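# Seat matching driver bit in fastener, return other bits

## Task

Put the driver bit that fits the fastener at the bottom of the block's hole into that fastener's head so it sits there properly, and leave all the remaining bits in their holder. Then release everything. It only counts if it stays that way with the robot not holding it, and nothing the robot is touching at the end may settle downward by more than about a fingernail's thickness once left alone.

## Robot and tools

Robot: two arms, left_arm and right_arm, each with six joints and a parallel two-finger gripper. The names are just labels, not image sides; left_arm sits on the +y side.

Frame: one world frame for both arms. The origin is on the table surface midway between the arms, +x points out across the table, +z points up. The state line gives, per arm, end_effector_position in metres and end_effector_quat_wxyz. That point lies between the finger pads when closed; closed fingertips extend about 33 mm past it, open ones about 9 mm. Fingers point along the gripper's +z and open along its y. Printed hand positions can be a little off, more so at long reach. Closing pushes the fingertips roughly 24 mm further from the arm, so keep that clearance above surfaces.

execute_actions takes "actions", a list with zero or one entry, and optional "pictures" (boolean; images come by default).
- Empty list: no command, just returns the current state.
- Motion: {"rows": [...], "steps": n}, n from 1 to 15 (default 15), each step 1/30 s. Give 1 to 15 rows; each row is used for one step and the final row repeats to fill the remaining steps.
- Wait: {"steps": n} with no rows, n up to 300; returns once that many steps have passed since the previous result, counting your reply time.
A refused call sends nothing.

Each row is a single flat list of 18 numbers covering both arms, always all 18 even if one arm stays still. Order: left_arm waist, shoulder, elbow, forearm roll, wrist pitch, wrist roll, then gripper position, force_limit, speed; then the same nine for right_arm. The six joint numbers are absolute target angles in radians (same form as the Joint positions line), not offsets. Stated ranges: waist -3.491 to 3.491, shoulder -3.140 to 3.140, elbow -1.187 to 4.328, forearm roll -3.316 to 3.316, wrist pitch -3.140 to 3.140, wrist roll -3.927 to 3.927. True limits can differ by up to 0.010 rad. A target beyond 0.010 rad past a limit and further out than the current angle is refused; a target past the true limit gets clipped and reported as "joint sent to its limit" (possibly about an earlier action). No such message does not prove there is more room.

The three gripper numbers are each in [-1, 1] and are absolute settings. position: +1 fully open (140 mm), pads touch near -0.8, -1 closes until blocked. force_limit: squeeze strength, about 14 N at -1, 60 N at 0, 107 N at +1 for parts up to 40 mm wide. speed: roughly 30 mm/s at -1, 140 at 0, 250 at +1. To leave a gripper unchanged, resend its previous three values; 0 is a real command.

Motion limits: joint targets change at most 2.62 rad/s (waist, shoulder), 3.14 (elbow), 3.93 (the three wrist joints), with 0.5 s to accelerate, and an arm's joints are synchronised. Each step the target is capped near the measured angle (0.805 rad waist/shoulder, 0.966 elbow, 1.21 wrist joints), and all of an arm's targets are pulled back if they would move the gripper over 70 mm from where it is. Arms keep heading to the last row while you think or wait, until motion nearly stops or a step is HELD.

Result lines: Joint positions and Joint velocities, one block per arm in column order (rad, rad/s). object_status: 0 moving, 1 blocked while opening, 2 blocked while closing (a grip), 3 reached the target or pads met (a thin item might still be held). position_measured is in counts, 3 fully open to 230 pads touching, not linear. Stopped fingers stay until the position number changes by at least 0.01 or the object yields or drops. To squeeze harder while status is 2, raise force_limit and switch position between -1 and -0.98. "joint command not followed" means a clearance check altered joint targets; the rest of the row still ran. HELD marks steps where the row was partly or wholly not sent. MOTOR HOT warns of overheating; holding loads heats motors, and at the limit an OVER-TEMPERATURE FAULT brakes that arm until it cools.

Faults: contact torque reaching a joint's load limit (waist, shoulder, elbow 144 N m; forearm roll, wrist pitch, wrist roll 36 N m; held weight counts), or any outside force of 150 N, stops that arm for 10 s and drops the rest of the call; the arm yields meanwhile.

zoom_image: {"camera": one of cam_high, cam_low, cam_left_wrist, cam_right_wrist, "region": [x0, y0, x1, y1]} in pixels of that camera's latest image, origin top-left, at most 504 by 504. All cameras are 672x504; wrist camera poses follow their arm's joints.

finished_scene: {"scene": n} ends the current scene, is irreversible, and reports success. Replying without any tool call ends everything.

Avoid: dropping things, slamming or shoving hard, arms colliding or pressing each other, knocking items off the table, and ending while the bit is only held in place by the gripper. Parts may get briefly tugged or loose items nudged. Release, back off, and confirm nothing settles before finishing.

Each tool is called after "Call:" as name([rows], argument=value, ...), one row to a line, values as JSON.

## Session

Call:
execute_actions(actions=[])

Scene clock: 0.00 s of 5270.00 s.
left_arm: end_effector_position=(+0.2866, -0.1671, +0.1361) position_measured=3 object_status=3 end_effector_quat_wxyz=(-0.372, +0.460, -0.450, +0.669) | right_arm: end_effector_position=(+0.1594, -0.6217, +0.1590) position_measured=3 object_status=3 end_effector_quat_wxyz=(-0.268, -0.552, +0.754, +0.234)
Joint positions: left_arm=[-1.488  0.742 -0.142 -1.817 -1.594  2.758] | right_arm=[-0.625  0.243 -0.199  0.225 -1.823  0.087]
Joint velocities: left_arm=[ 0.     0.002 -0.     0.002 -0.    -0.   ] | right_arm=[ 0.001 -0.     0.    -0.     0.001 -0.   ]

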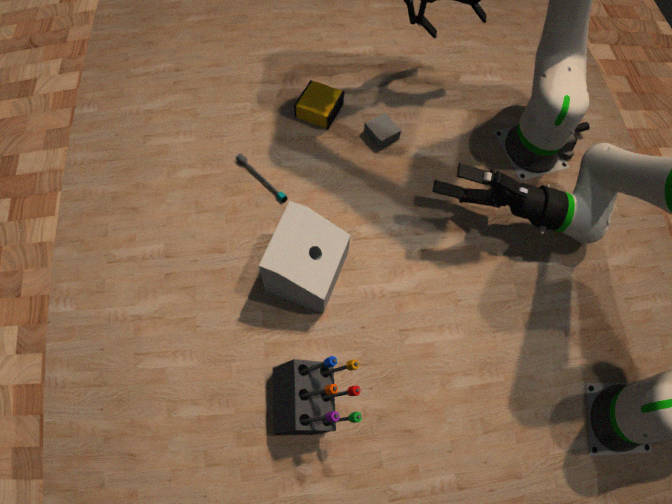

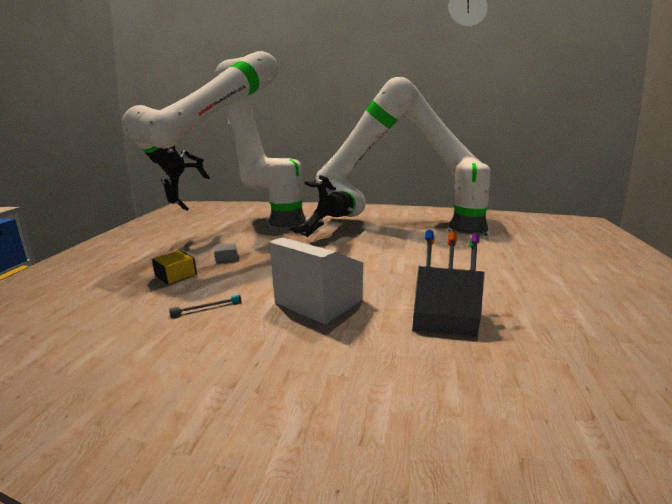

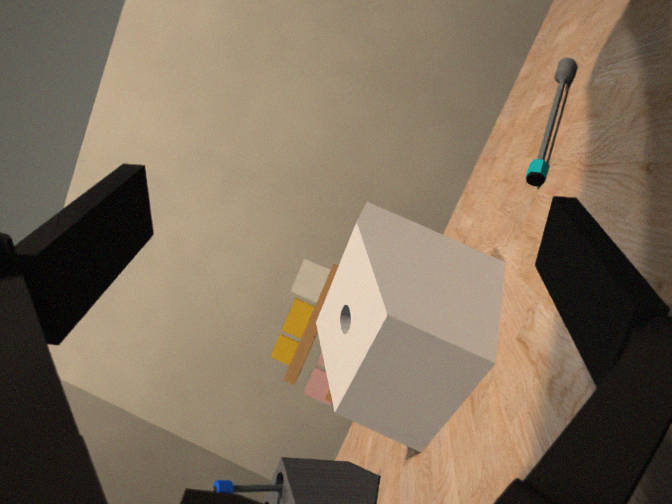

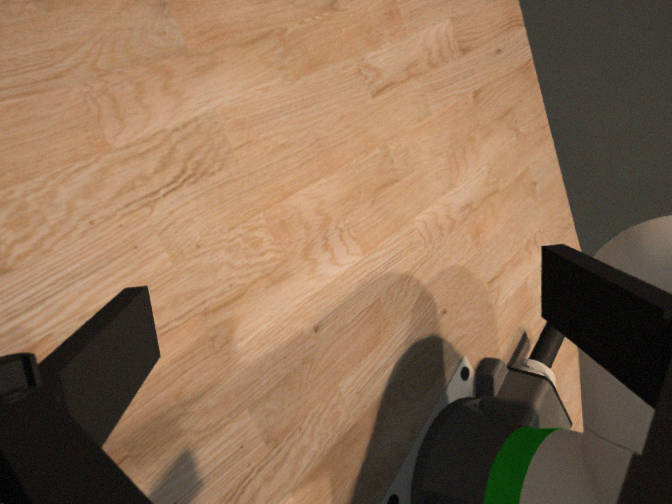

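Call:
zoom_image(camera="cam_high", region=[200, 130, 420, 450])

Call:
zoom_image(camera="cam_low", region=[140, 210, 520, 360])

Region (200, 130, 420, 450) of cam_high's 672x504 image, scaled by 1.575, with more detail than that image has; it fills the left 346 columns of this view, and the rest is white.

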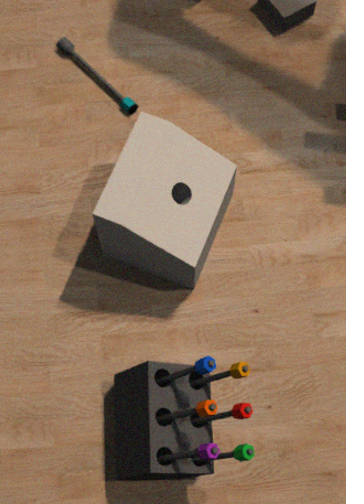

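Region (140, 210, 520, 360) of cam_low's 672x504 image, scaled by 1.326, with more detail than that image has; it fills the top 199 rows of this view, and the rest is white.

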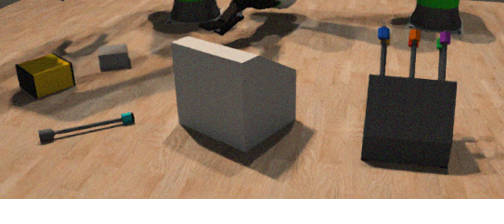

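Call:
execute_actions([
  {"rows":[[-1.3,0.6,0.6,-1.2,-1.6,2.0,1,0,0,-0.625,0.243,-0.199,0.225,-1.823,0.087,1,0,0]]},
], pictures=false)

Call:
execute_actions([
  {"steps":25},
], pictures=false)

Call:
execute_actions([
  {"rows":[[-0.213,0.854,1.054,0,-1.771,0,1,0,0,-0.625,0.243,-0.199,0.225,-1.823,0.087,1,0,0]]},
], pictures=false)

Call:
execute_actions([
  {"steps":90},
])

Scene clock: 7.03 s of 5270.00 s.
left_arm: end_effector_position=(+0.2866, -0.1671, +0.1361) position_measured=3 object_status=3 end_effector_quat_wxyz=(-0.372, +0.460, -0.450, +0.669) | right_arm: end_effector_position=(+0.1593, -0.6216, +0.1591) position_measured=3 object_status=3 end_effector_quat_wxyz=(-0.268, -0.552, +0.754, +0.234)
Joint positions: left_arm=[-1.488  0.742 -0.142 -1.817 -1.594  2.758] | right_arm=[-0.625  0.243 -0.199  0.225 -1.823  0.087]
Joint velocities: left_arm=[ 0.     0.    -0.     0.001  0.    -0.   ] | right_arm=[-0.001  0.    -0.001  0.     0.     0.   ]
A step of this action was HELD (marked below), so the robot has no last target. An arm can still carry out its HELD step.
Steps of this call (steps 1 to 90: nothing new was sent; then 3.53 s passed at rest; steps 91 to 105: all 15 steps of this action). Readings (joint positions | what the end effector reports):
91: left_arm=[-1.488 0.742 -0.142 -1.817 -1.594 2.758] | right_arm=[-0.625 0.243 -0.199 0.225 -1.823 0.087] | left_arm position_measured=3 object_status=3 | right_arm position_measured=3 object_status=3 HELD
92: left_arm=[-1.488 0.742 -0.142 -1.817 -1.594 2.758] | right_arm=[-0.625 0.243 -0.199 0.225 -1.823 0.087] | left_arm position_measured=3 object_status=3 | right_arm position_measured=3 object_status=3 HELD
93: left_arm=[-1.488 0.742 -0.142 -1.817 -1.594 2.758] | right_arm=[-0.625 0.243 -0.199 0.225 -1.823 0.087] | left_arm position_measured=3 object_status=3 | right_arm position_measured=3 object_status=3 HELD
94: left_arm=[-1.488 0.742 -0.142 -1.817 -1.594 2.758] | right_arm=[-0.625 0.243 -0.199 0.225 -1.823 0.087] | left_arm position_measured=3 object_status=3 | right_arm position_measured=3 object_status=3 HELD
95: left_arm=[-1.488 0.742 -0.142 -1.817 -1.594 2.758] | right_arm=[-0.625 0.243 -0.199 0.225 -1.823 0.087] | left_arm position_measured=3 object_status=3 | right_arm position_measured=3 object_status=3 HELD
96: left_arm=[-1.488 0.742 -0.142 -1.817 -1.594 2.758] | right_arm=[-0.625 0.243 -0.199 0.225 -1.823 0.087] | left_arm position_measured=3 object_status=3 | right_arm position_measured=3 object_status=3 HELD
97: left_arm=[-1.488 0.742 -0.142 -1.817 -1.594 2.758] | right_arm=[-0.625 0.243 -0.199 0.225 -1.823 0.087] | left_arm position_measured=3 object_status=3 | right_arm position_measured=3 object_status=3 HELD
98: left_arm=[-1.488 0.742 -0.142 -1.817 -1.594 2.758] | right_arm=[-0.625 0.243 -0.199 0.225 -1.823 0.087] | left_arm position_measured=3 object_status=3 | right_arm position_measured=3 object_status=3 HELD
99: left_arm=[-1.488 0.742 -0.142 -1.817 -1.594 2.758] | right_arm=[-0.625 0.243 -0.199 0.225 -1.823 0.087] | left_arm position_measured=3 object_status=3 | right_arm position_measured=3 object_status=3 HELD
100: left_arm=[-1.488 0.742 -0.142 -1.817 -1.594 2.758] | right_arm=[-0.625 0.243 -0.199 0.225 -1.823 0.087] | left_arm position_measured=3 object_status=3 | right_arm position_measured=3 object_status=3 HELD
101: left_arm=[-1.488 0.742 -0.142 -1.817 -1.594 2.758] | right_arm=[-0.625 0.243 -0.199 0.225 -1.823 0.087] | left_arm position_measured=3 object_status=3 | right_arm position_measured=3 object_status=3 HELD
102: left_arm=[-1.488 0.742 -0.142 -1.817 -1.594 2.758] | right_arm=[-0.625 0.243 -0.199 0.225 -1.823 0.087] | left_arm position_measured=3 object_status=3 | right_arm position_measured=3 object_status=3 HELD
103: left_arm=[-1.488 0.742 -0.142 -1.817 -1.594 2.758] | right_arm=[-0.625 0.243 -0.199 0.225 -1.823 0.087] | left_arm position_measured=3 object_status=3 | right_arm position_measured=3 object_status=3 HELD
104: left_arm=[-1.488 0.742 -0.142 -1.817 -1.594 2.758] | right_arm=[-0.625 0.243 -0.199 0.225 -1.823 0.087] | left_arm position_measured=3 object_status=3 | right_arm position_measured=3 object_status=3 HELD
105: the state above HELD
joint command not followed: on one or more control steps a check withheld the commanded joint targets of the left arm, and it was not sent them on those steps. On the call's last step the targets were still withheld.
cause: the commanded joint targets would bring a part of the robot too close to another arm (a part of this arm just beyond joint 5 (wrist pitch) and a part of the other arm just beyond its joint 1 (waist)); next, command targets that bring no part of the robot closer to that arm.

Scene clock: 7.87 s of 5270.00 s.
left_arm: end_effector_position=(+0.2866, -0.1671, +0.1361) position_measured=3 object_status=3 end_effector_quat_wxyz=(-0.372, +0.460, -0.450, +0.669) | right_arm: end_effector_position=(+0.1593, -0.6216, +0.1591) position_measured=3 object_status=3 end_effector_quat_wxyz=(-0.268, -0.552, +0.754, +0.234)
Joint positions: left_arm=[-1.488  0.742 -0.142 -1.817 -1.594  2.758] | right_arm=[-0.625  0.243 -0.199  0.225 -1.823  0.087]
Joint velocities: left_arm=[-0.     0.001  0.     0.001 -0.    -0.   ] | right_arm=[ 0.    -0.     0.    -0.    -0.    -0.001]
Steps of this call (steps 1 to 25: nothing new was sent). Readings (joint positions | what the end effector reports):
1: left_arm=[-1.488 0.742 -0.142 -1.817 -1.594 2.758] | right_arm=[-0.625 0.243 -0.199 0.225 -1.823 0.087] | left_arm position_measured=3 object_status=3 | right_arm position_measured=3 object_status=3
2: left_arm=[-1.488 0.742 -0.142 -1.817 -1.594 2.758] | right_arm=[-0.625 0.243 -0.199 0.225 -1.823 0.087] | left_arm position_measured=3 object_status=3 | right_arm position_measured=3 object_status=3
4: left_arm=[-1.488 0.742 -0.142 -1.817 -1.594 2.758] | right_arm=[-0.625 0.243 -0.199 0.225 -1.823 0.087] | left_arm position_measured=3 object_status=3 | right_arm position_measured=3 object_status=3
8: left_arm=[-1.488 0.742 -0.142 -1.817 -1.594 2.758] | right_arm=[-0.625 0.243 -0.199 0.225 -1.823 0.087] | left_arm position_measured=3 object_status=3 | right_arm position_measured=3 object_status=3
25: the state above

Scene clock: 8.37 s of 5270.00 s.
left_arm: end_effector_position=(+0.2866, -0.1671, +0.1361) position_measured=3 object_status=3 end_effector_quat_wxyz=(-0.372, +0.460, -0.450, +0.669) | right_arm: end_effector_position=(+0.1593, -0.6216, +0.1591) position_measured=3 object_status=3 end_effector_quat_wxyz=(-0.268, -0.552, +0.754, +0.234)
Joint positions: left_arm=[-1.488  0.742 -0.142 -1.817 -1.594  2.758] | right_arm=[-0.625  0.243 -0.199  0.225 -1.823  0.087]
Joint velocities: left_arm=[ 0.    -0.001  0.     0.002  0.     0.   ] | right_arm=[-0.    -0.    -0.001 -0.    -0.    -0.   ]
A step of this action was HELD (marked below), so the robot has no last target. An arm can still carry out its HELD step.
Steps of this call (steps 1 to 15: all 15 steps of this action). Readings (joint positions | what the end effector reports):
1: left_arm=[-1.488 0.742 -0.142 -1.817 -1.594 2.758] | right_arm=[-0.625 0.243 -0.199 0.225 -1.823 0.087] | left_arm position_measured=3 object_status=3 | right_arm position_measured=3 object_status=3 HELD
2: left_arm=[-1.488 0.742 -0.142 -1.817 -1.594 2.758] | right_arm=[-0.625 0.243 -0.199 0.225 -1.823 0.087] | left_arm position_measured=3 object_status=3 | right_arm position_measured=3 object_status=3 HELD
3: left_arm=[-1.488 0.742 -0.142 -1.817 -1.594 2.758] | right_arm=[-0.625 0.243 -0.199 0.225 -1.823 0.087] | left_arm position_measured=3 object_status=3 | right_arm position_measured=3 object_status=3 HELD
4: left_arm=[-1.488 0.742 -0.142 -1.817 -1.594 2.758] | right_arm=[-0.625 0.243 -0.199 0.225 -1.823 0.087] | left_arm position_measured=3 object_status=3 | right_arm position_measured=3 object_status=3 HELD
5: left_arm=[-1.488 0.742 -0.142 -1.817 -1.594 2.758] | right_arm=[-0.625 0.243 -0.199 0.225 -1.823 0.087] | left_arm position_measured=3 object_status=3 | right_arm position_measured=3 object_status=3 HELD
6: left_arm=[-1.488 0.742 -0.142 -1.817 -1.594 2.758] | right_arm=[-0.625 0.243 -0.199 0.225 -1.823 0.087] | left_arm position_measured=3 object_status=3 | right_arm position_measured=3 object_status=3 HELD
7: left_arm=[-1.488 0.742 -0.142 -1.817 -1.594 2.758] | right_arm=[-0.625 0.243 -0.199 0.225 -1.823 0.087] | left_arm position_measured=3 object_status=3 | right_arm position_measured=3 object_status=3 HELD
8: left_arm=[-1.488 0.742 -0.142 -1.817 -1.594 2.758] | right_arm=[-0.625 0.243 -0.199 0.225 -1.823 0.087] | left_arm position_measured=3 object_status=3 | right_arm position_measured=3 object_status=3 HELD
9: left_arm=[-1.488 0.742 -0.142 -1.817 -1.594 2.758] | right_arm=[-0.625 0.243 -0.199 0.225 -1.823 0.087] | left_arm position_measured=3 object_status=3 | right_arm position_measured=3 object_status=3 HELD
10: left_arm=[-1.488 0.742 -0.142 -1.817 -1.594 2.758] | right_arm=[-0.625 0.243 -0.199 0.225 -1.823 0.087] | left_arm position_measured=3 object_status=3 | right_arm position_measured=3 object_status=3 HELD
11: left_arm=[-1.488 0.742 -0.142 -1.817 -1.594 2.758] | right_arm=[-0.625 0.243 -0.199 0.225 -1.823 0.087] | left_arm position_measured=3 object_status=3 | right_arm position_measured=3 object_status=3 HELD
12: left_arm=[-1.488 0.742 -0.142 -1.817 -1.594 2.758] | right_arm=[-0.625 0.243 -0.199 0.225 -1.823 0.087] | left_arm position_measured=3 object_status=3 | right_arm position_measured=3 object_status=3 HELD
13: left_arm=[-1.488 0.742 -0.142 -1.817 -1.594 2.758] | right_arm=[-0.625 0.243 -0.199 0.225 -1.823 0.087] | left_arm position_measured=3 object_status=3 | right_arm position_measured=3 object_status=3 HELD
14: left_arm=[-1.488 0.742 -0.142 -1.817 -1.594 2.758] | right_arm=[-0.625 0.243 -0.199 0.225 -1.823 0.087] | left_arm position_measured=3 object_status=3 | right_arm position_measured=3 object_status=3 HELD
15: the state above HELD
joint command not followed: on one or more control steps a check withheld the commanded joint targets of the left arm, and it was not sent them on those steps. On the call's last step the targets were still withheld.
cause: the commanded joint targets would bring a part of the robot too close to another arm (a part of this arm just beyond joint 4 (forearm roll) and a part of the other arm just beyond its joint 1 (waist)); next, command targets that bring no part of the robot closer to that arm.

Scene clock: 11.37 s of 5270.00 s.
left_arm: end_effector_position=(+0.2866, -0.1671, +0.1361) position_measured=3 object_status=3 end_effector_quat_wxyz=(-0.372, +0.460, -0.450, +0.669) | right_arm: end_effector_position=(+0.1593, -0.6216, +0.1591) position_measured=3 object_status=3 end_effector_quat_wxyz=(-0.268, -0.552, +0.754, +0.234)
Joint positions: left_arm=[-1.488  0.742 -0.142 -1.817 -1.594  2.758] | right_arm=[-0.625  0.243 -0.199  0.225 -1.823  0.087]
Joint velocities: left_arm=[ 0.     0.    -0.    -0.001 -0.    -0.   ] | right_arm=[-0.     0.    -0.     0.     0.     0.001]
Steps of this call (steps 1 to 90: nothing new was sent). Readings (joint positions | what the end effector reports):
1: left_arm=[-1.488 0.742 -0.142 -1.817 -1.594 2.758] | right_arm=[-0.625 0.243 -0.199 0.225 -1.823 0.087] | left_arm position_measured=3 object_status=3 | right_arm position_measured=3 object_status=3
2: left_arm=[-1.488 0.742 -0.142 -1.817 -1.594 2.758] | right_arm=[-0.625 0.243 -0.199 0.225 -1.823 0.087] | left_arm position_measured=3 object_status=3 | right_arm position_measured=3 object_status=3
4: left_arm=[-1.488 0.742 -0.142 -1.817 -1.594 2.758] | right_arm=[-0.625 0.243 -0.199 0.225 -1.823 0.087] | left_arm position_measured=3 object_status=3 | right_arm position_measured=3 object_status=3
8: left_arm=[-1.488 0.742 -0.142 -1.817 -1.594 2.758] | right_arm=[-0.625 0.243 -0.199 0.225 -1.823 0.087] | left_arm position_measured=3 object_status=3 | right_arm position_measured=3 object_status=3
90: the state above
camera_calibration (this result's frames):
cam_left_wrist: T_world_to_cam=[[0.114576, -0.36027, -0.925785, 0.0286887], [-0.176176, 0.909781, -0.375846, 0.245765], [0.977668, 0.206164, 0.0407682, -0.0793195], [0, 0, 0, 1]] pos_world=[0.117559, -0.196904, 0.122163]
cam_right_wrist: T_world_to_cam=[[-0.648555, 0.371331, 0.664447, 0.239808], [0.471426, 0.881311, -0.0323764, 0.493475], [-0.597607, 0.29224, -0.746634, 0.577496], [0, 0, 0, 1]] pos_world=[0.268007, -0.692721, 0.287816]

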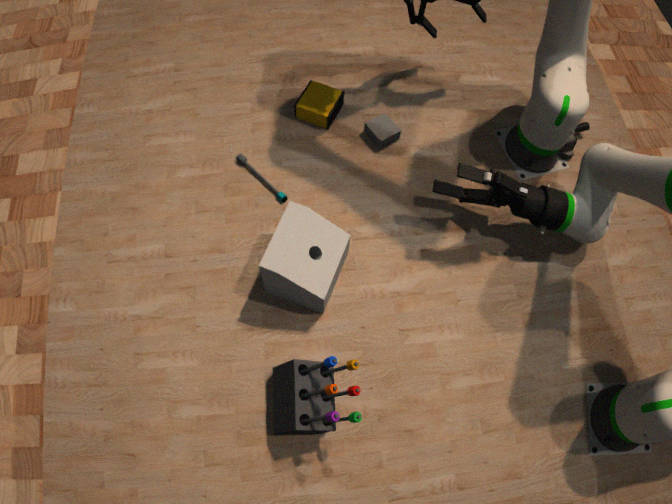

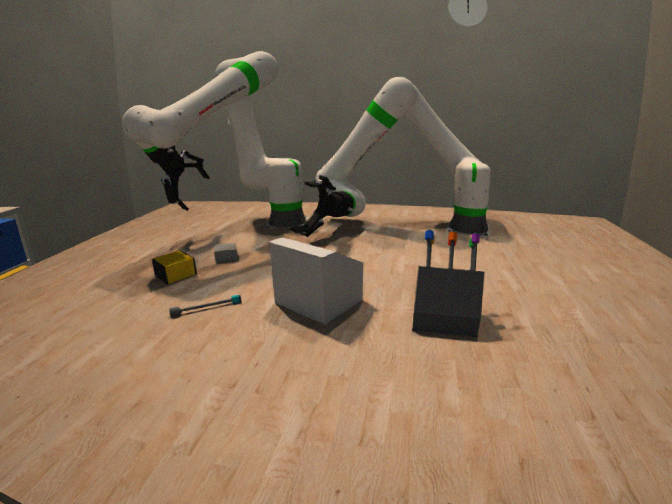

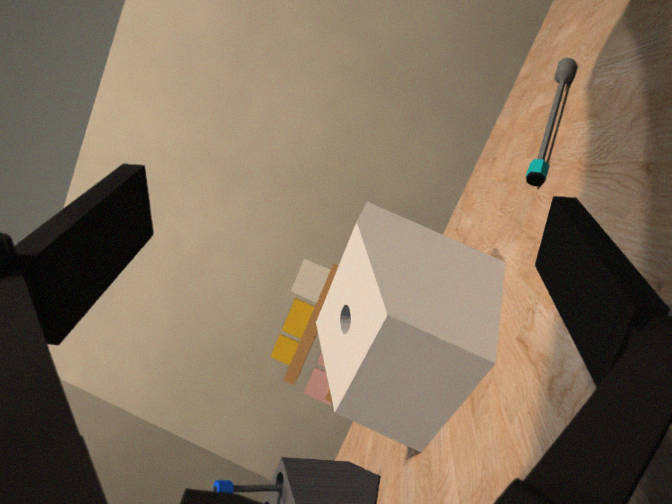

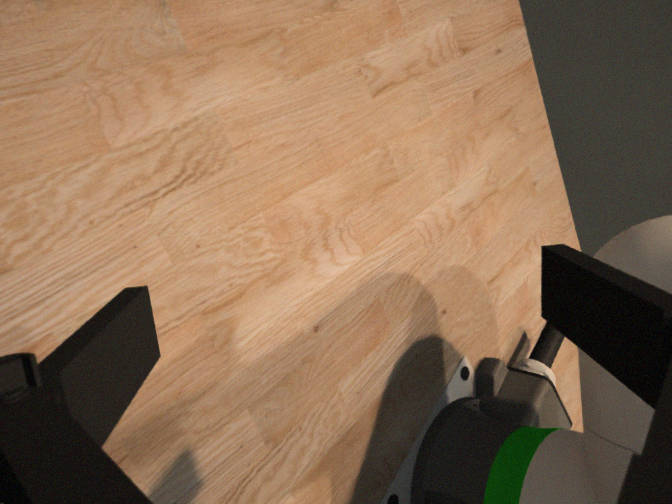

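Call:
execute_actions([
  {"rows":[[-1.2,0.2,-0.142,-1.817,-1.594,2.758,1,0,0,-0.625,0.243,-0.199,0.225,-1.823,0.087,1,0,0]]},
], pictures=false)

Call:
execute_actions([
  {"steps":30},
], pictures=false)

Call:
execute_actions([
  {"rows":[[-0.213,0.854,1.054,0,-1.771,0,1,0,0,-0.625,0.243,-0.199,0.225,-1.823,0.087,1,0,0]]},
], pictures=false)

Call:
execute_actions([
  {"steps":90},
])

Scene clock: 12.63 s of 5270.00 s.
left_arm: end_effector_position=(+0.2980, -0.1616, +0.1566) position_measured=3 object_status=3 end_effector_quat_wxyz=(-0.369, +0.473, -0.432, +0.674) | right_arm: end_effector_position=(+0.1593, -0.6216, +0.1591) position_measured=3 object_status=3 end_effector_quat_wxyz=(-0.268, -0.552, +0.754, +0.234)
Joint positions: left_arm=[-1.467  0.702 -0.142 -1.817 -1.594  2.758] | right_arm=[-0.625  0.243 -0.199  0.225 -1.823  0.087]
Joint velocities: left_arm=[ 0.098 -0.186 -0.     0.001  0.    -0.   ] | right_arm=[ 0.     0.    -0.     0.001  0.     0.   ]
Steps of this call (steps 1 to 23: nothing new was sent; steps 24 to 38: all 15 steps of this action). Readings (joint positions | what the end effector reports):
24: left_arm=[-1.488 0.742 -0.142 -1.817 -1.594 2.758] | right_arm=[-0.625 0.243 -0.199 0.225 -1.823 0.087] | left_arm position_measured=3 object_status=3 | right_arm position_measured=3 object_status=3
25: left_arm=[-1.488 0.742 -0.142 -1.817 -1.594 2.758] | right_arm=[-0.625 0.243 -0.199 0.225 -1.823 0.087] | left_arm position_measured=3 object_status=3 | right_arm position_measured=3 object_status=3
27: left_arm=[-1.487 0.741 -0.142 -1.817 -1.594 2.758] | right_arm=[-0.625 0.243 -0.199 0.225 -1.823 0.087] | left_arm position_measured=3 object_status=3 | right_arm position_measured=3 object_status=3
31: left_arm=[-1.483 0.734 -0.142 -1.817 -1.594 2.758] | right_arm=[-0.625 0.243 -0.199 0.225 -1.823 0.087] | left_arm position_measured=3 object_status=3 | right_arm position_measured=3 object_status=3
38: the state above

Scene clock: 13.63 s of 5270.00 s.
left_arm: end_effector_position=(+0.3513, -0.1197, +0.2561) position_measured=3 object_status=3 end_effector_quat_wxyz=(-0.355, +0.529, -0.341, +0.692) | right_arm: end_effector_position=(+0.1593, -0.6216, +0.1591) position_measured=3 object_status=3 end_effector_quat_wxyz=(-0.268, -0.552, +0.754, +0.234)
Joint positions: left_arm=[-1.364  0.51  -0.142 -1.817 -1.594  2.758] | right_arm=[-0.625  0.243 -0.199  0.225 -1.823  0.087]
Joint velocities: left_arm=[ 0.101 -0.189 -0.    -0.001 -0.     0.   ] | right_arm=[-0.    -0.    -0.     0.    -0.     0.001]
Steps of this call (steps 1 to 30: the robot went on to your last target). Readings (joint positions | what the end effector reports):
1: left_arm=[-1.463 0.696 -0.142 -1.817 -1.594 2.758] | right_arm=[-0.625 0.243 -0.199 0.225 -1.823 0.087] | left_arm position_measured=3 object_status=3 | right_arm position_measured=3 object_status=3
2: left_arm=[-1.460 0.690 -0.142 -1.817 -1.594 2.758] | right_arm=[-0.625 0.243 -0.199 0.225 -1.823 0.087] | left_arm position_measured=3 object_status=3 | right_arm position_measured=3 object_status=3
4: left_arm=[-1.453 0.677 -0.142 -1.817 -1.594 2.758] | right_arm=[-0.625 0.243 -0.199 0.225 -1.823 0.087] | left_arm position_measured=3 object_status=3 | right_arm position_measured=3 object_status=3
8: left_arm=[-1.439 0.651 -0.142 -1.817 -1.594 2.758] | right_arm=[-0.625 0.243 -0.199 0.225 -1.823 0.087] | left_arm position_measured=3 object_status=3 | right_arm position_measured=3 object_status=3
30: the state above

Scene clock: 14.13 s of 5270.00 s.
left_arm: end_effector_position=(+0.3769, -0.0927, +0.2479) position_measured=3 object_status=3 end_effector_quat_wxyz=(-0.397, +0.566, -0.321, +0.648) | right_arm: end_effector_position=(+0.1593, -0.6216, +0.1591) position_measured=3 object_status=3 end_effector_quat_wxyz=(-0.268, -0.552, +0.754, +0.234)
Joint positions: left_arm=[-1.302  0.521 -0.075 -1.733 -1.606  2.674] | right_arm=[-0.625  0.243 -0.199  0.225 -1.823  0.087]
Joint velocities: left_arm=[ 0.127  0.051  0.151  0.189 -0.027 -0.188] | right_arm=[0.001 0.    0.002 0.    0.    0.001]
Steps of this call (steps 1 to 15: all 15 steps of this action). Readings (joint positions | what the end effector reports):
1: left_arm=[-1.361 0.503 -0.142 -1.817 -1.594 2.758] | right_arm=[-0.625 0.243 -0.199 0.225 -1.823 0.087] | left_arm position_measured=3 object_status=3 | right_arm position_measured=3 object_status=3
2: left_arm=[-1.357 0.499 -0.140 -1.815 -1.594 2.756] | right_arm=[-0.625 0.243 -0.199 0.225 -1.823 0.087] | left_arm position_measured=3 object_status=3 | right_arm position_measured=3 object_status=3
4: left_arm=[-1.348 0.501 -0.131 -1.803 -1.596 2.744] | right_arm=[-0.625 0.243 -0.199 0.225 -1.823 0.087] | left_arm position_measured=3 object_status=3 | right_arm position_measured=3 object_status=3
8: left_arm=[-1.331 0.508 -0.111 -1.778 -1.599 2.719] | right_arm=[-0.625 0.243 -0.199 0.225 -1.823 0.087] | left_arm position_measured=3 object_status=3 | right_arm position_measured=3 object_status=3
15: the state above

Scene clock: 17.13 s of 5270.00 s.
left_arm: end_effector_position=(+0.4500, +0.0175, +0.1447) position_measured=3 object_status=3 end_effector_quat_wxyz=(-0.495, +0.772, -0.283, +0.280) | right_arm: end_effector_position=(+0.1593, -0.6216, +0.1591) position_measured=3 object_status=3 end_effector_quat_wxyz=(-0.268, -0.552, +0.754, +0.234)
Joint positions: left_arm=[-0.922  0.649  0.348 -1.157 -1.669  2.097] | right_arm=[-0.625  0.243 -0.199  0.225 -1.823  0.087]
Joint velocities: left_arm=[ 0.113  0.034  0.112  0.183 -0.017 -0.188] | right_arm=[ 0.001  0.    -0.    -0.    -0.001  0.001]
Steps of this call (steps 1 to 90: the robot went on to your last target). Readings (joint positions | what the end effector reports):
1: left_arm=[-1.297 0.523 -0.070 -1.727 -1.607 2.667] | right_arm=[-0.625 0.243 -0.199 0.225 -1.823 0.087] | left_arm position_measured=3 object_status=3 | right_arm position_measured=3 object_status=3
2: left_arm=[-1.293 0.524 -0.064 -1.721 -1.608 2.661] | right_arm=[-0.625 0.243 -0.199 0.225 -1.823 0.087] | left_arm position_measured=3 object_status=3 | right_arm position_measured=3 object_status=3
4: left_arm=[-1.284 0.528 -0.054 -1.708 -1.609 2.648] | right_arm=[-0.625 0.243 -0.199 0.225 -1.823 0.087] | left_arm position_measured=3 object_status=3 | right_arm position_measured=3 object_status=3
8: left_arm=[-1.267 0.535 -0.034 -1.682 -1.613 2.623] | right_arm=[-0.625 0.243 -0.199 0.225 -1.823 0.087] | left_arm position_measured=3 object_status=3 | right_arm position_measured=3 object_status=3
90: the state above
camera_calibration (this result's frames):
cam_left_wrist: T_world_to_cam=[[-0.106894, -0.346022, -0.932117, 0.184776], [-0.944458, 0.328351, -0.0135815, 0.413263], [0.310761, 0.878894, -0.361902, 0.0691717], [0, 0, 0, 1]] pos_world=[0.388565, -0.132553, 0.202879]
cam_right_wrist: T_world_to_cam=[[-0.648555, 0.371331, 0.664447, 0.239808], [0.471426, 0.881311, -0.0323763, 0.493475], [-0.597607, 0.29224, -0.746634, 0.577496], [0, 0, 0, 1]] pos_world=[0.268007, -0.692721, 0.287816]

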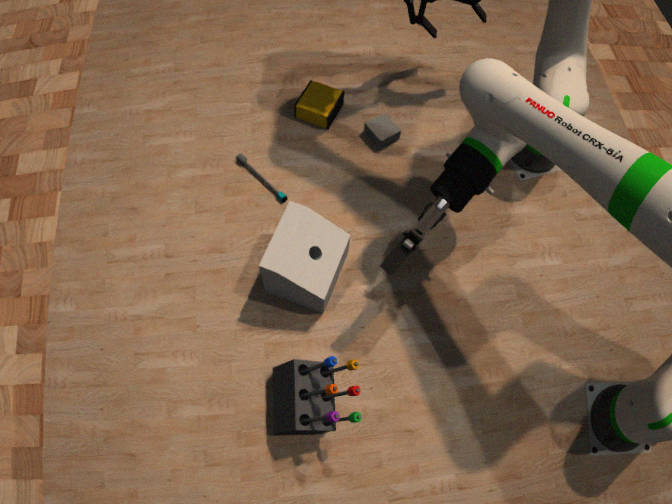

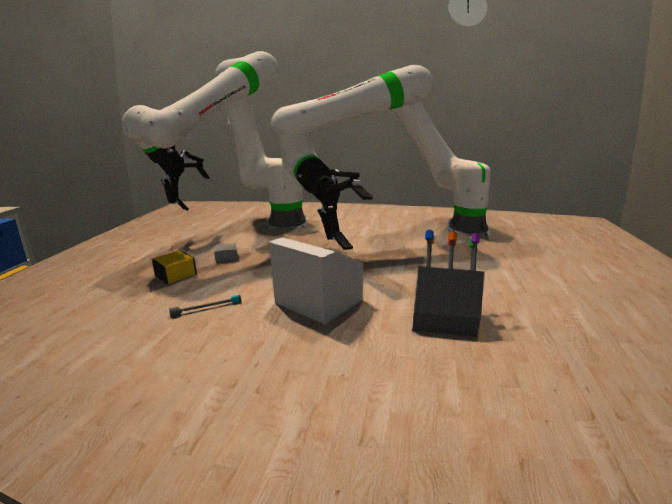

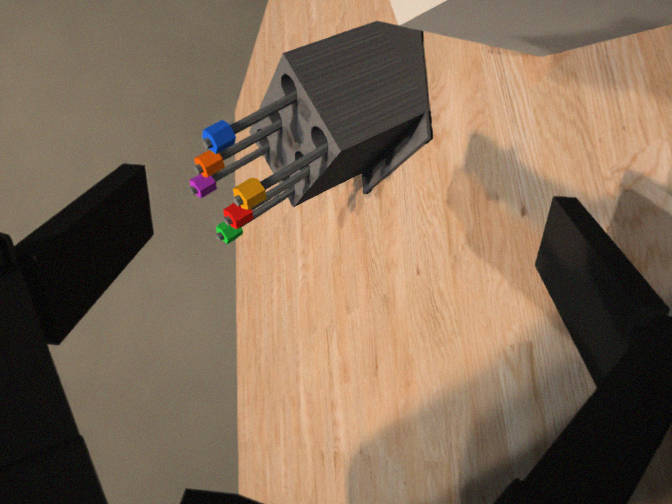

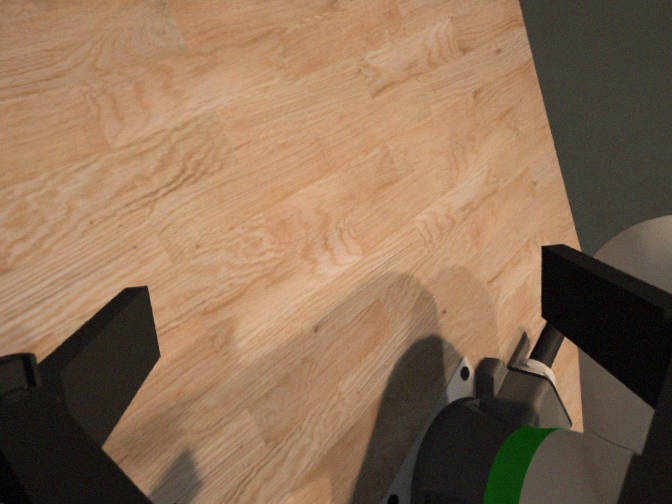

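Slow and dipping; raise first.

Call:
execute_actions([
  {"rows":[[-0.8,0.5,1.0,-0.9,-1.7,1.8,1,0,0,-0.625,0.243,-0.199,0.225,-1.823,0.087,1,0,0]]},
], pictures=false)

Call:
execute_actions([
  {"steps":100},
], pictures=false)

Call:
execute_actions([
  {"rows":[[-0.213,0.854,1.054,0,-1.771,0,1,0,0,-0.625,0.243,-0.199,0.225,-1.823,0.087,1,0,0]]},
], pictures=false)

Call:
execute_actions([
  {"steps":300},
])

Scene clock: 18.57 s of 5270.00 s.
left_arm: end_effector_position=(+0.4713, -0.0022, +0.1647) position_measured=3 object_status=3 end_effector_quat_wxyz=(-0.431, +0.831, -0.287, +0.205) | right_arm: end_effector_position=(+0.1593, -0.6216, +0.1591) position_measured=3 object_status=3 end_effector_quat_wxyz=(-0.268, -0.552, +0.754, +0.234)
Joint positions: left_arm=[-0.814  0.65   0.542 -0.972 -1.687  1.889] | right_arm=[-0.625  0.243 -0.199  0.225 -1.823  0.087]
Joint velocities: left_arm=[ 0.006 -0.067  0.205  0.031 -0.006 -0.04 ] | right_arm=[ 0.     0.     0.001  0.    -0.    -0.001]
Steps of this call (steps 1 to 28: the robot went on to your last target; steps 29 to 43: all 15 steps of this action). Readings (joint positions | what the end effector reports):
29: left_arm=[-0.820 0.678 0.450 -0.990 -1.684 1.911] | right_arm=[-0.625 0.243 -0.199 0.225 -1.823 0.087] | left_arm position_measured=3 object_status=3 | right_arm position_measured=3 object_status=3
30: left_arm=[-0.818 0.678 0.454 -0.987 -1.684 1.907] | right_arm=[-0.625 0.243 -0.199 0.225 -1.823 0.087] | left_arm position_measured=3 object_status=3 | right_arm position_measured=3 object_status=3
32: left_arm=[-0.817 0.674 0.467 -0.984 -1.685 1.904] | right_arm=[-0.625 0.243 -0.199 0.225 -1.823 0.087] | left_arm position_measured=3 object_status=3 | right_arm position_measured=3 object_status=3
36: left_arm=[-0.816 0.665 0.494 -0.979 -1.685 1.898] | right_arm=[-0.625 0.243 -0.199 0.225 -1.823 0.087] | left_arm position_measured=3 object_status=3 | right_arm position_measured=3 object_status=3
43: the state above

Scene clock: 21.90 s of 5270.00 s.
left_arm: end_effector_position=(+0.5062, -0.0789, +0.4467) position_measured=3 object_status=3 end_effector_quat_wxyz=(-0.247, +0.873, -0.196, +0.371) | right_arm: end_effector_position=(+0.1593, -0.6216, +0.1591) position_measured=3 object_status=3 end_effector_quat_wxyz=(-0.268, -0.552, +0.754, +0.234)
Joint positions: left_arm=[-0.8  0.5  1.  -0.9 -1.7  1.8] | right_arm=[-0.625  0.243 -0.199  0.225 -1.823  0.087]
Joint velocities: left_arm=[ 0.    -0.001  0.    -0.001 -0.     0.   ] | right_arm=[ 0.    -0.     0.001 -0.001 -0.    -0.001]
Steps of this call (steps 1 to 90: the robot went on to your last target; steps 91 to 100: nothing new was sent). Readings (joint positions | what the end effector reports):
1: left_arm=[-0.814 0.647 0.549 -0.971 -1.687 1.887] | right_arm=[-0.625 0.243 -0.199 0.225 -1.823 0.087] | left_arm position_measured=3 object_status=3 | right_arm position_measured=3 object_status=3
2: left_arm=[-0.814 0.645 0.556 -0.970 -1.687 1.886] | right_arm=[-0.625 0.243 -0.199 0.225 -1.823 0.087] | left_arm position_measured=3 object_status=3 | right_arm position_measured=3 object_status=3
4: left_arm=[-0.813 0.640 0.570 -0.967 -1.688 1.883] | right_arm=[-0.625 0.243 -0.199 0.225 -1.823 0.087] | left_arm position_measured=3 object_status=3 | right_arm position_measured=3 object_status=3
8: left_arm=[-0.813 0.631 0.598 -0.963 -1.688 1.878] | right_arm=[-0.625 0.243 -0.199 0.225 -1.823 0.087] | left_arm position_measured=3 object_status=3 | right_arm position_measured=3 object_status=3
100: the state above
All arms were judged still, so your last target was given up. Only a new action makes them travel on or press farther. Fingers that are still opening or closing keep moving.

Scene clock: 22.40 s of 5270.00 s.
left_arm: end_effector_position=(+0.5452, -0.0588, +0.3025) position_measured=3 object_status=3 end_effector_quat_wxyz=(-0.226, +0.853, -0.448, +0.143) | right_arm: end_effector_position=(+0.1593, -0.6216, +0.1591) position_measured=3 object_status=3 end_effector_quat_wxyz=(-0.268, -0.552, +0.754, +0.234)
Joint positions: left_arm=[-0.551  0.65   1.023 -0.518 -1.73   1.186] | right_arm=[-0.625  0.243 -0.199  0.225 -1.823  0.087]
Joint velocities: left_arm=[ 0.636  0.384  0.059  0.969 -0.077 -2.011] | right_arm=[ 0.     0.    -0.001  0.     0.    -0.   ]
Steps of this call (steps 1 to 15: all 15 steps of this action). Readings (joint positions | what the end effector reports):
1: left_arm=[-0.800 0.500 1.000 -0.900 -1.700 1.800] | right_arm=[-0.625 0.243 -0.199 0.225 -1.823 0.087] | left_arm position_measured=3 object_status=3 | right_arm position_measured=3 object_status=3
2: left_arm=[-0.797 0.501 1.000 -0.896 -1.700 1.794] | right_arm=[-0.625 0.243 -0.199 0.225 -1.823 0.087] | left_arm position_measured=3 object_status=3 | right_arm position_measured=3 object_status=3
4: left_arm=[-0.780 0.512 1.002 -0.869 -1.702 1.759] | right_arm=[-0.625 0.243 -0.199 0.225 -1.823 0.087] | left_arm position_measured=3 object_status=3 | right_arm position_measured=3 object_status=3
8: left_arm=[-0.702 0.559 1.009 -0.750 -1.712 1.592] | right_arm=[-0.625 0.243 -0.199 0.225 -1.823 0.087] | left_arm position_measured=3 object_status=3 | right_arm position_measured=3 object_status=3
15: the state above

Scene clock: 32.40 s of 5270.00 s.
left_arm: end_effector_position=(+0.5847, -0.0162, +0.1833) position_measured=3 object_status=3 end_effector_quat_wxyz=(-0.000, -0.558, +0.830, +0.000) | right_arm: end_effector_position=(+0.1593, -0.6216, +0.1591) position_measured=3 object_status=3 end_effector_quat_wxyz=(-0.268, -0.552, +0.754, +0.234)
Joint positions: left_arm=[-0.213  0.854  1.054  0.    -1.771 -0.   ] | right_arm=[-0.625  0.243 -0.199  0.225 -1.823  0.087]
Joint velocities: left_arm=[ 0.    -0.001  0.    -0.001 -0.001 -0.   ] | right_arm=[-0.     0.    -0.002  0.001  0.    -0.   ]
Steps of this call (steps 1 to 45: the robot went on to your last target; steps 46 to 110: nothing new was sent; then 6.33 s passed at rest). Readings (joint positions | what the end effector reports):
1: left_arm=[-0.529 0.663 1.025 -0.485 -1.733 1.116] | right_arm=[-0.625 0.243 -0.199 0.225 -1.823 0.087] | left_arm position_measured=3 object_status=3 | right_arm position_measured=3 object_status=3
2: left_arm=[-0.508 0.676 1.027 -0.452 -1.735 1.042] | right_arm=[-0.625 0.243 -0.199 0.225 -1.823 0.087] | left_arm position_measured=3 object_status=3 | right_arm position_measured=3 object_status=3
4: left_arm=[-0.464 0.703 1.031 -0.384 -1.741 0.885] | right_arm=[-0.625 0.243 -0.199 0.225 -1.823 0.087] | left_arm position_measured=3 object_status=3 | right_arm position_measured=3 object_status=3
8: left_arm=[-0.368 0.760 1.040 -0.238 -1.752 0.549] | right_arm=[-0.625 0.243 -0.199 0.225 -1.823 0.087] | left_arm position_measured=3 object_status=3 | right_arm position_measured=3 object_status=3
110: the state above
All arms were judged still, so your last target was given up. Only a new action makes them travel on or press farther. Fingers that are still opening or closing keep moving.
camera_calibration (this result's frames):
cam_left_wrist: T_world_to_cam=[[-0.937621, 0.345006, -0.0428726, 0.557437], [0.286026, 0.835608, 0.468986, -0.247562], [0.197628, 0.427468, -0.882164, 0.225062], [0, 0, 0, 1]] pos_world=[0.548995, -0.0816607, 0.338543]
cam_right_wrist: T_world_to_cam=[[-0.648555, 0.371331, 0.664447, 0.239808], [0.471426, 0.881311, -0.0323764, 0.493475], [-0.597607, 0.29224, -0.746634, 0.577496], [0, 0, 0, 1]] pos_world=[0.268007, -0.692721, 0.287816]

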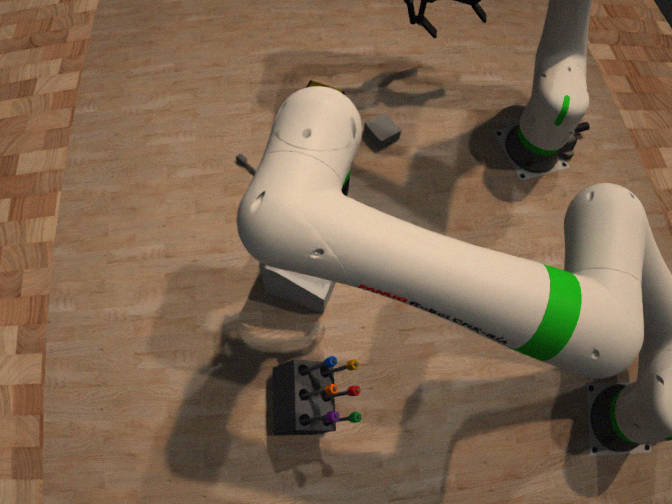

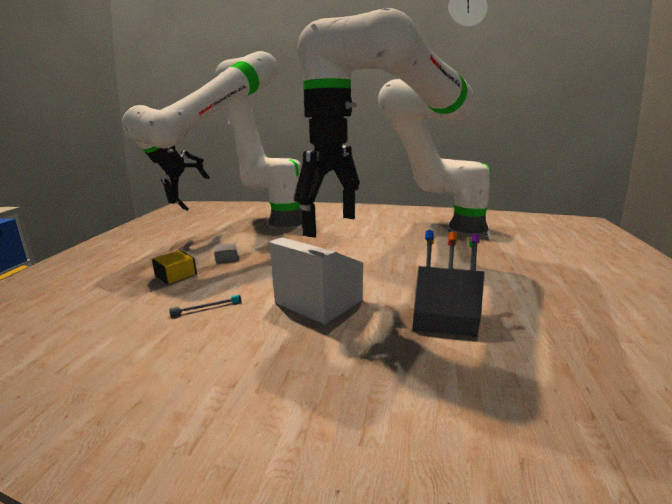

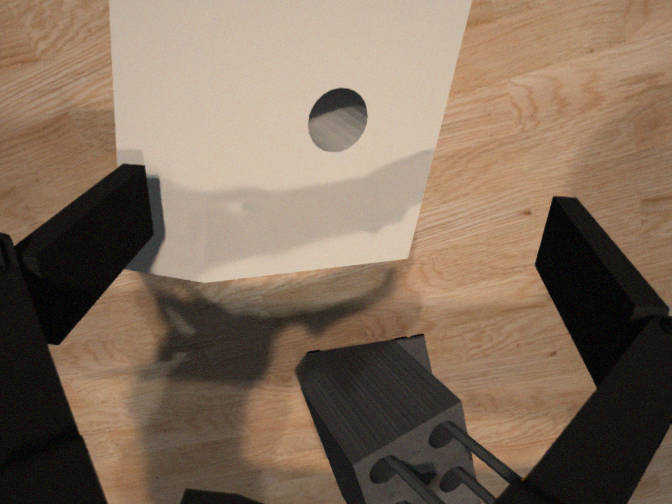

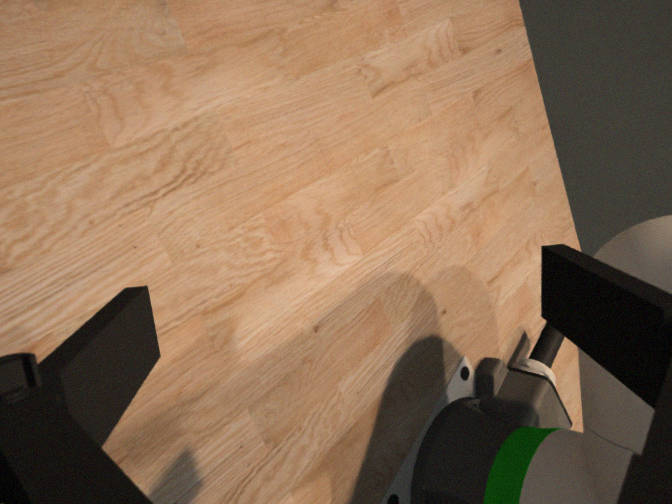

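Call:
execute_actions([
  {"rows":[[-0.231,0.716,0.822,0,-1.677,-1.71,1,0,0,-0.625,0.243,-0.199,0.225,-1.823,0.087,1,0,0]]},
], pictures=false)

Call:
execute_actions([
  {"steps":45},
])

Scene clock: 34.40 s of 5270.00 s.
left_arm: end_effector_position=(+0.5619, -0.0155, +0.1840) position_measured=3 object_status=3 end_effector_quat_wxyz=(-0.000, -0.157, +0.988, +0.000) | right_arm: end_effector_position=(+0.1593, -0.6216, +0.1591) position_measured=3 object_status=3 end_effector_quat_wxyz=(-0.268, -0.552, +0.754, +0.234)
Joint positions: left_arm=[-0.224  0.768  0.91   0.    -1.713 -0.859] | right_arm=[-0.625  0.243 -0.199  0.225 -1.823  0.087]
Joint velocities: left_arm=[-0.031 -0.234 -0.393 -0.001  0.159 -3.488] | right_arm=[-0.    -0.     0.002  0.    -0.     0.002]
Steps of this call (steps 1 to 45: nothing new was sent; steps 46 to 60: all 15 steps of this action). Readings (joint positions | what the end effector reports):
46: left_arm=[-0.213 0.854 1.054 0.000 -1.771 -0.000] | right_arm=[-0.625 0.243 -0.199 0.225 -1.823 0.087] | left_arm position_measured=3 object_status=3 | right_arm position_measured=3 object_status=3
47: left_arm=[-0.213 0.854 1.053 0.000 -1.771 -0.006] | right_arm=[-0.625 0.243 -0.199 0.225 -1.823 0.087] | left_arm position_measured=3 object_status=3 | right_arm position_measured=3 object_status=3
49: left_arm=[-0.213 0.850 1.046 0.000 -1.768 -0.041] | right_arm=[-0.625 0.243 -0.199 0.225 -1.823 0.087] | left_arm position_measured=3 object_status=3 | right_arm position_measured=3 object_status=3
53: left_arm=[-0.216 0.829 1.013 0.000 -1.754 -0.217] | right_arm=[-0.625 0.243 -0.199 0.225 -1.823 0.087] | left_arm position_measured=3 object_status=3 | right_arm position_measured=3 object_status=3
60: the state above

Scene clock: 35.90 s of 5270.00 s.
left_arm: end_effector_position=(+0.5464, -0.0142, +0.1833) position_measured=3 object_status=3 end_effector_quat_wxyz=(-0.000, +0.268, +0.963, +0.000) | right_arm: end_effector_position=(+0.1593, -0.6216, +0.1591) position_measured=3 object_status=3 end_effector_quat_wxyz=(-0.268, -0.552, +0.754, +0.234)
Joint positions: left_arm=[-0.231  0.716  0.822  0.    -1.677 -1.71 ] | right_arm=[-0.625  0.243 -0.199  0.225 -1.823  0.087]
Joint velocities: left_arm=[ 0.    -0.001  0.     0.001  0.001  0.   ] | right_arm=[ 0.001  0.    -0.    -0.     0.001  0.   ]
Steps of this call (steps 1 to 30: the robot went on to your last target; steps 31 to 45: nothing new was sent). Readings (joint positions | what the end effector reports):
1: left_arm=[-0.225 0.761 0.897 0.000 -1.707 -0.975] | right_arm=[-0.625 0.243 -0.199 0.225 -1.823 0.087] | left_arm position_measured=3 object_status=3 | right_arm position_measured=3 object_status=3
2: left_arm=[-0.226 0.754 0.885 0.000 -1.703 -1.083] | right_arm=[-0.625 0.243 -0.199 0.225 -1.823 0.087] | left_arm position_measured=3 object_status=3 | right_arm position_measured=3 object_status=3
4: left_arm=[-0.228 0.741 0.865 0.000 -1.694 -1.274] | right_arm=[-0.625 0.243 -0.199 0.225 -1.823 0.087] | left_arm position_measured=3 object_status=3 | right_arm position_measured=3 object_status=3
8: left_arm=[-0.230 0.724 0.836 0.000 -1.683 -1.552] | right_arm=[-0.625 0.243 -0.199 0.225 -1.823 0.087] | left_arm position_measured=3 object_status=3 | right_arm position_measured=3 object_status=3
45: the state above
All arms were judged still, so your last target was given up. Only a new action makes them travel on or press farther. Fingers that are still opening or closing keep moving.
camera_calibration (this result's frames):
cam_left_wrist: T_world_to_cam=[[0.48753, 0.872041, -0.0431178, -0.250367], [0.780667, -0.413266, 0.468797, -0.526264], [0.390991, -0.262213, -0.882253, 0.116371], [0, 0, 0, 1]] pos_world=[0.487398, 0.0313569, 0.338584]
cam_right_wrist: T_world_to_cam=[[-0.648555, 0.371331, 0.664447, 0.239808], [0.471426, 0.881311, -0.0323763, 0.493475], [-0.597607, 0.29224, -0.746634, 0.577496], [0, 0, 0, 1]] pos_world=[0.268007, -0.692721, 0.287816]

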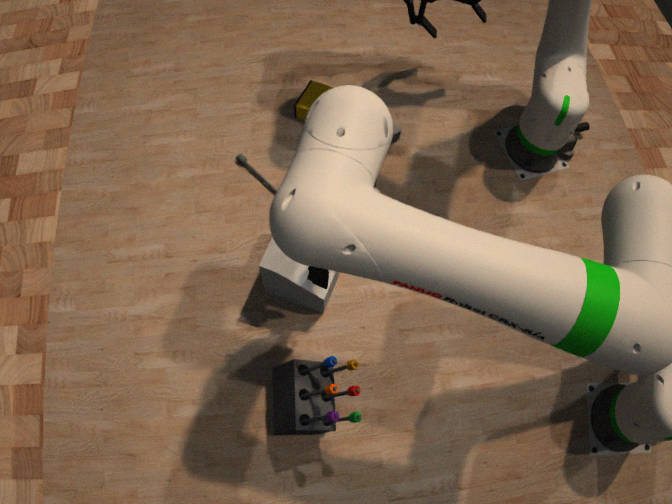

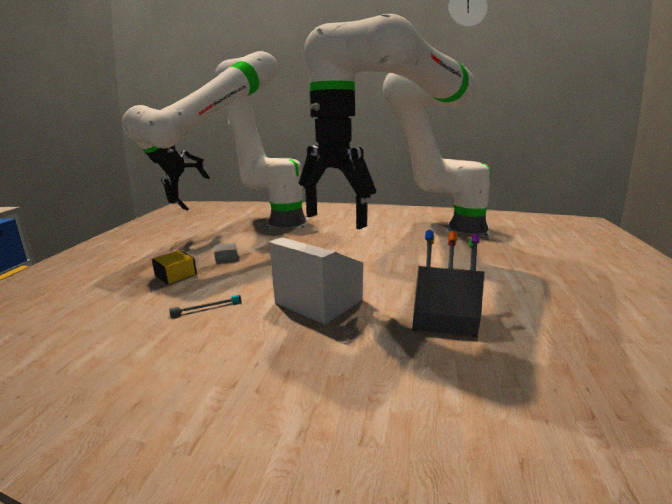

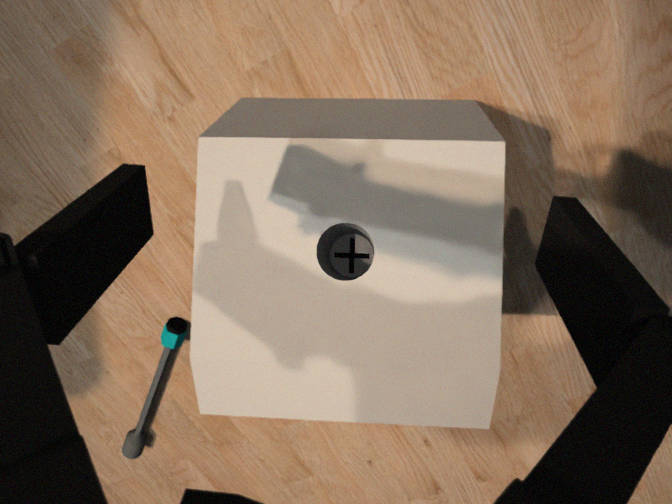

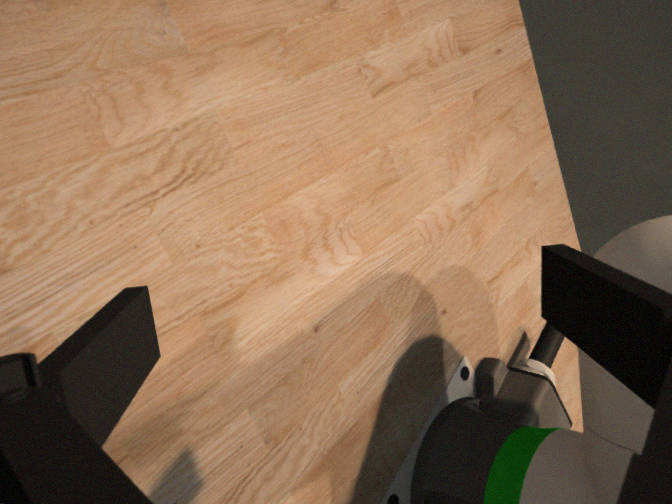

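Call:
zoom_image(camera="cam_left_wrist", region=[90, 300, 230, 480])

Call:
zoom_image(camera="cam_low", region=[150, 285, 250, 330])

Call:
zoom_image(camera="cam_left_wrist", region=[300, 210, 390, 295])

Region (90, 300, 230, 480) of cam_left_wrist's 672x504 image, scaled by 2.800, with more detail than that image has.

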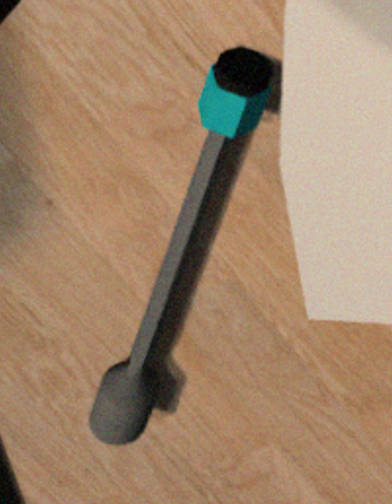

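Region (150, 285, 250, 330) of cam_low's 672x504 image, scaled by 5.040, with more detail than that image has; it fills the top 227 rows of this view, and the rest is white.

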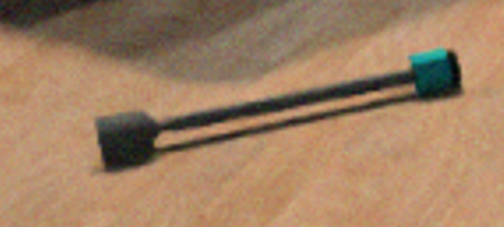

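Region (300, 210, 390, 295) of cam_left_wrist's 672x504 image, scaled by 5.600, with more detail than that image has.

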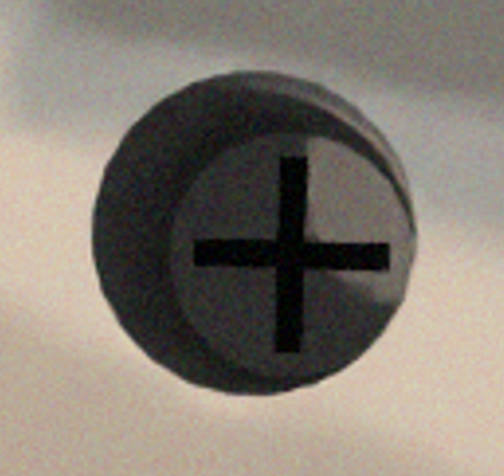

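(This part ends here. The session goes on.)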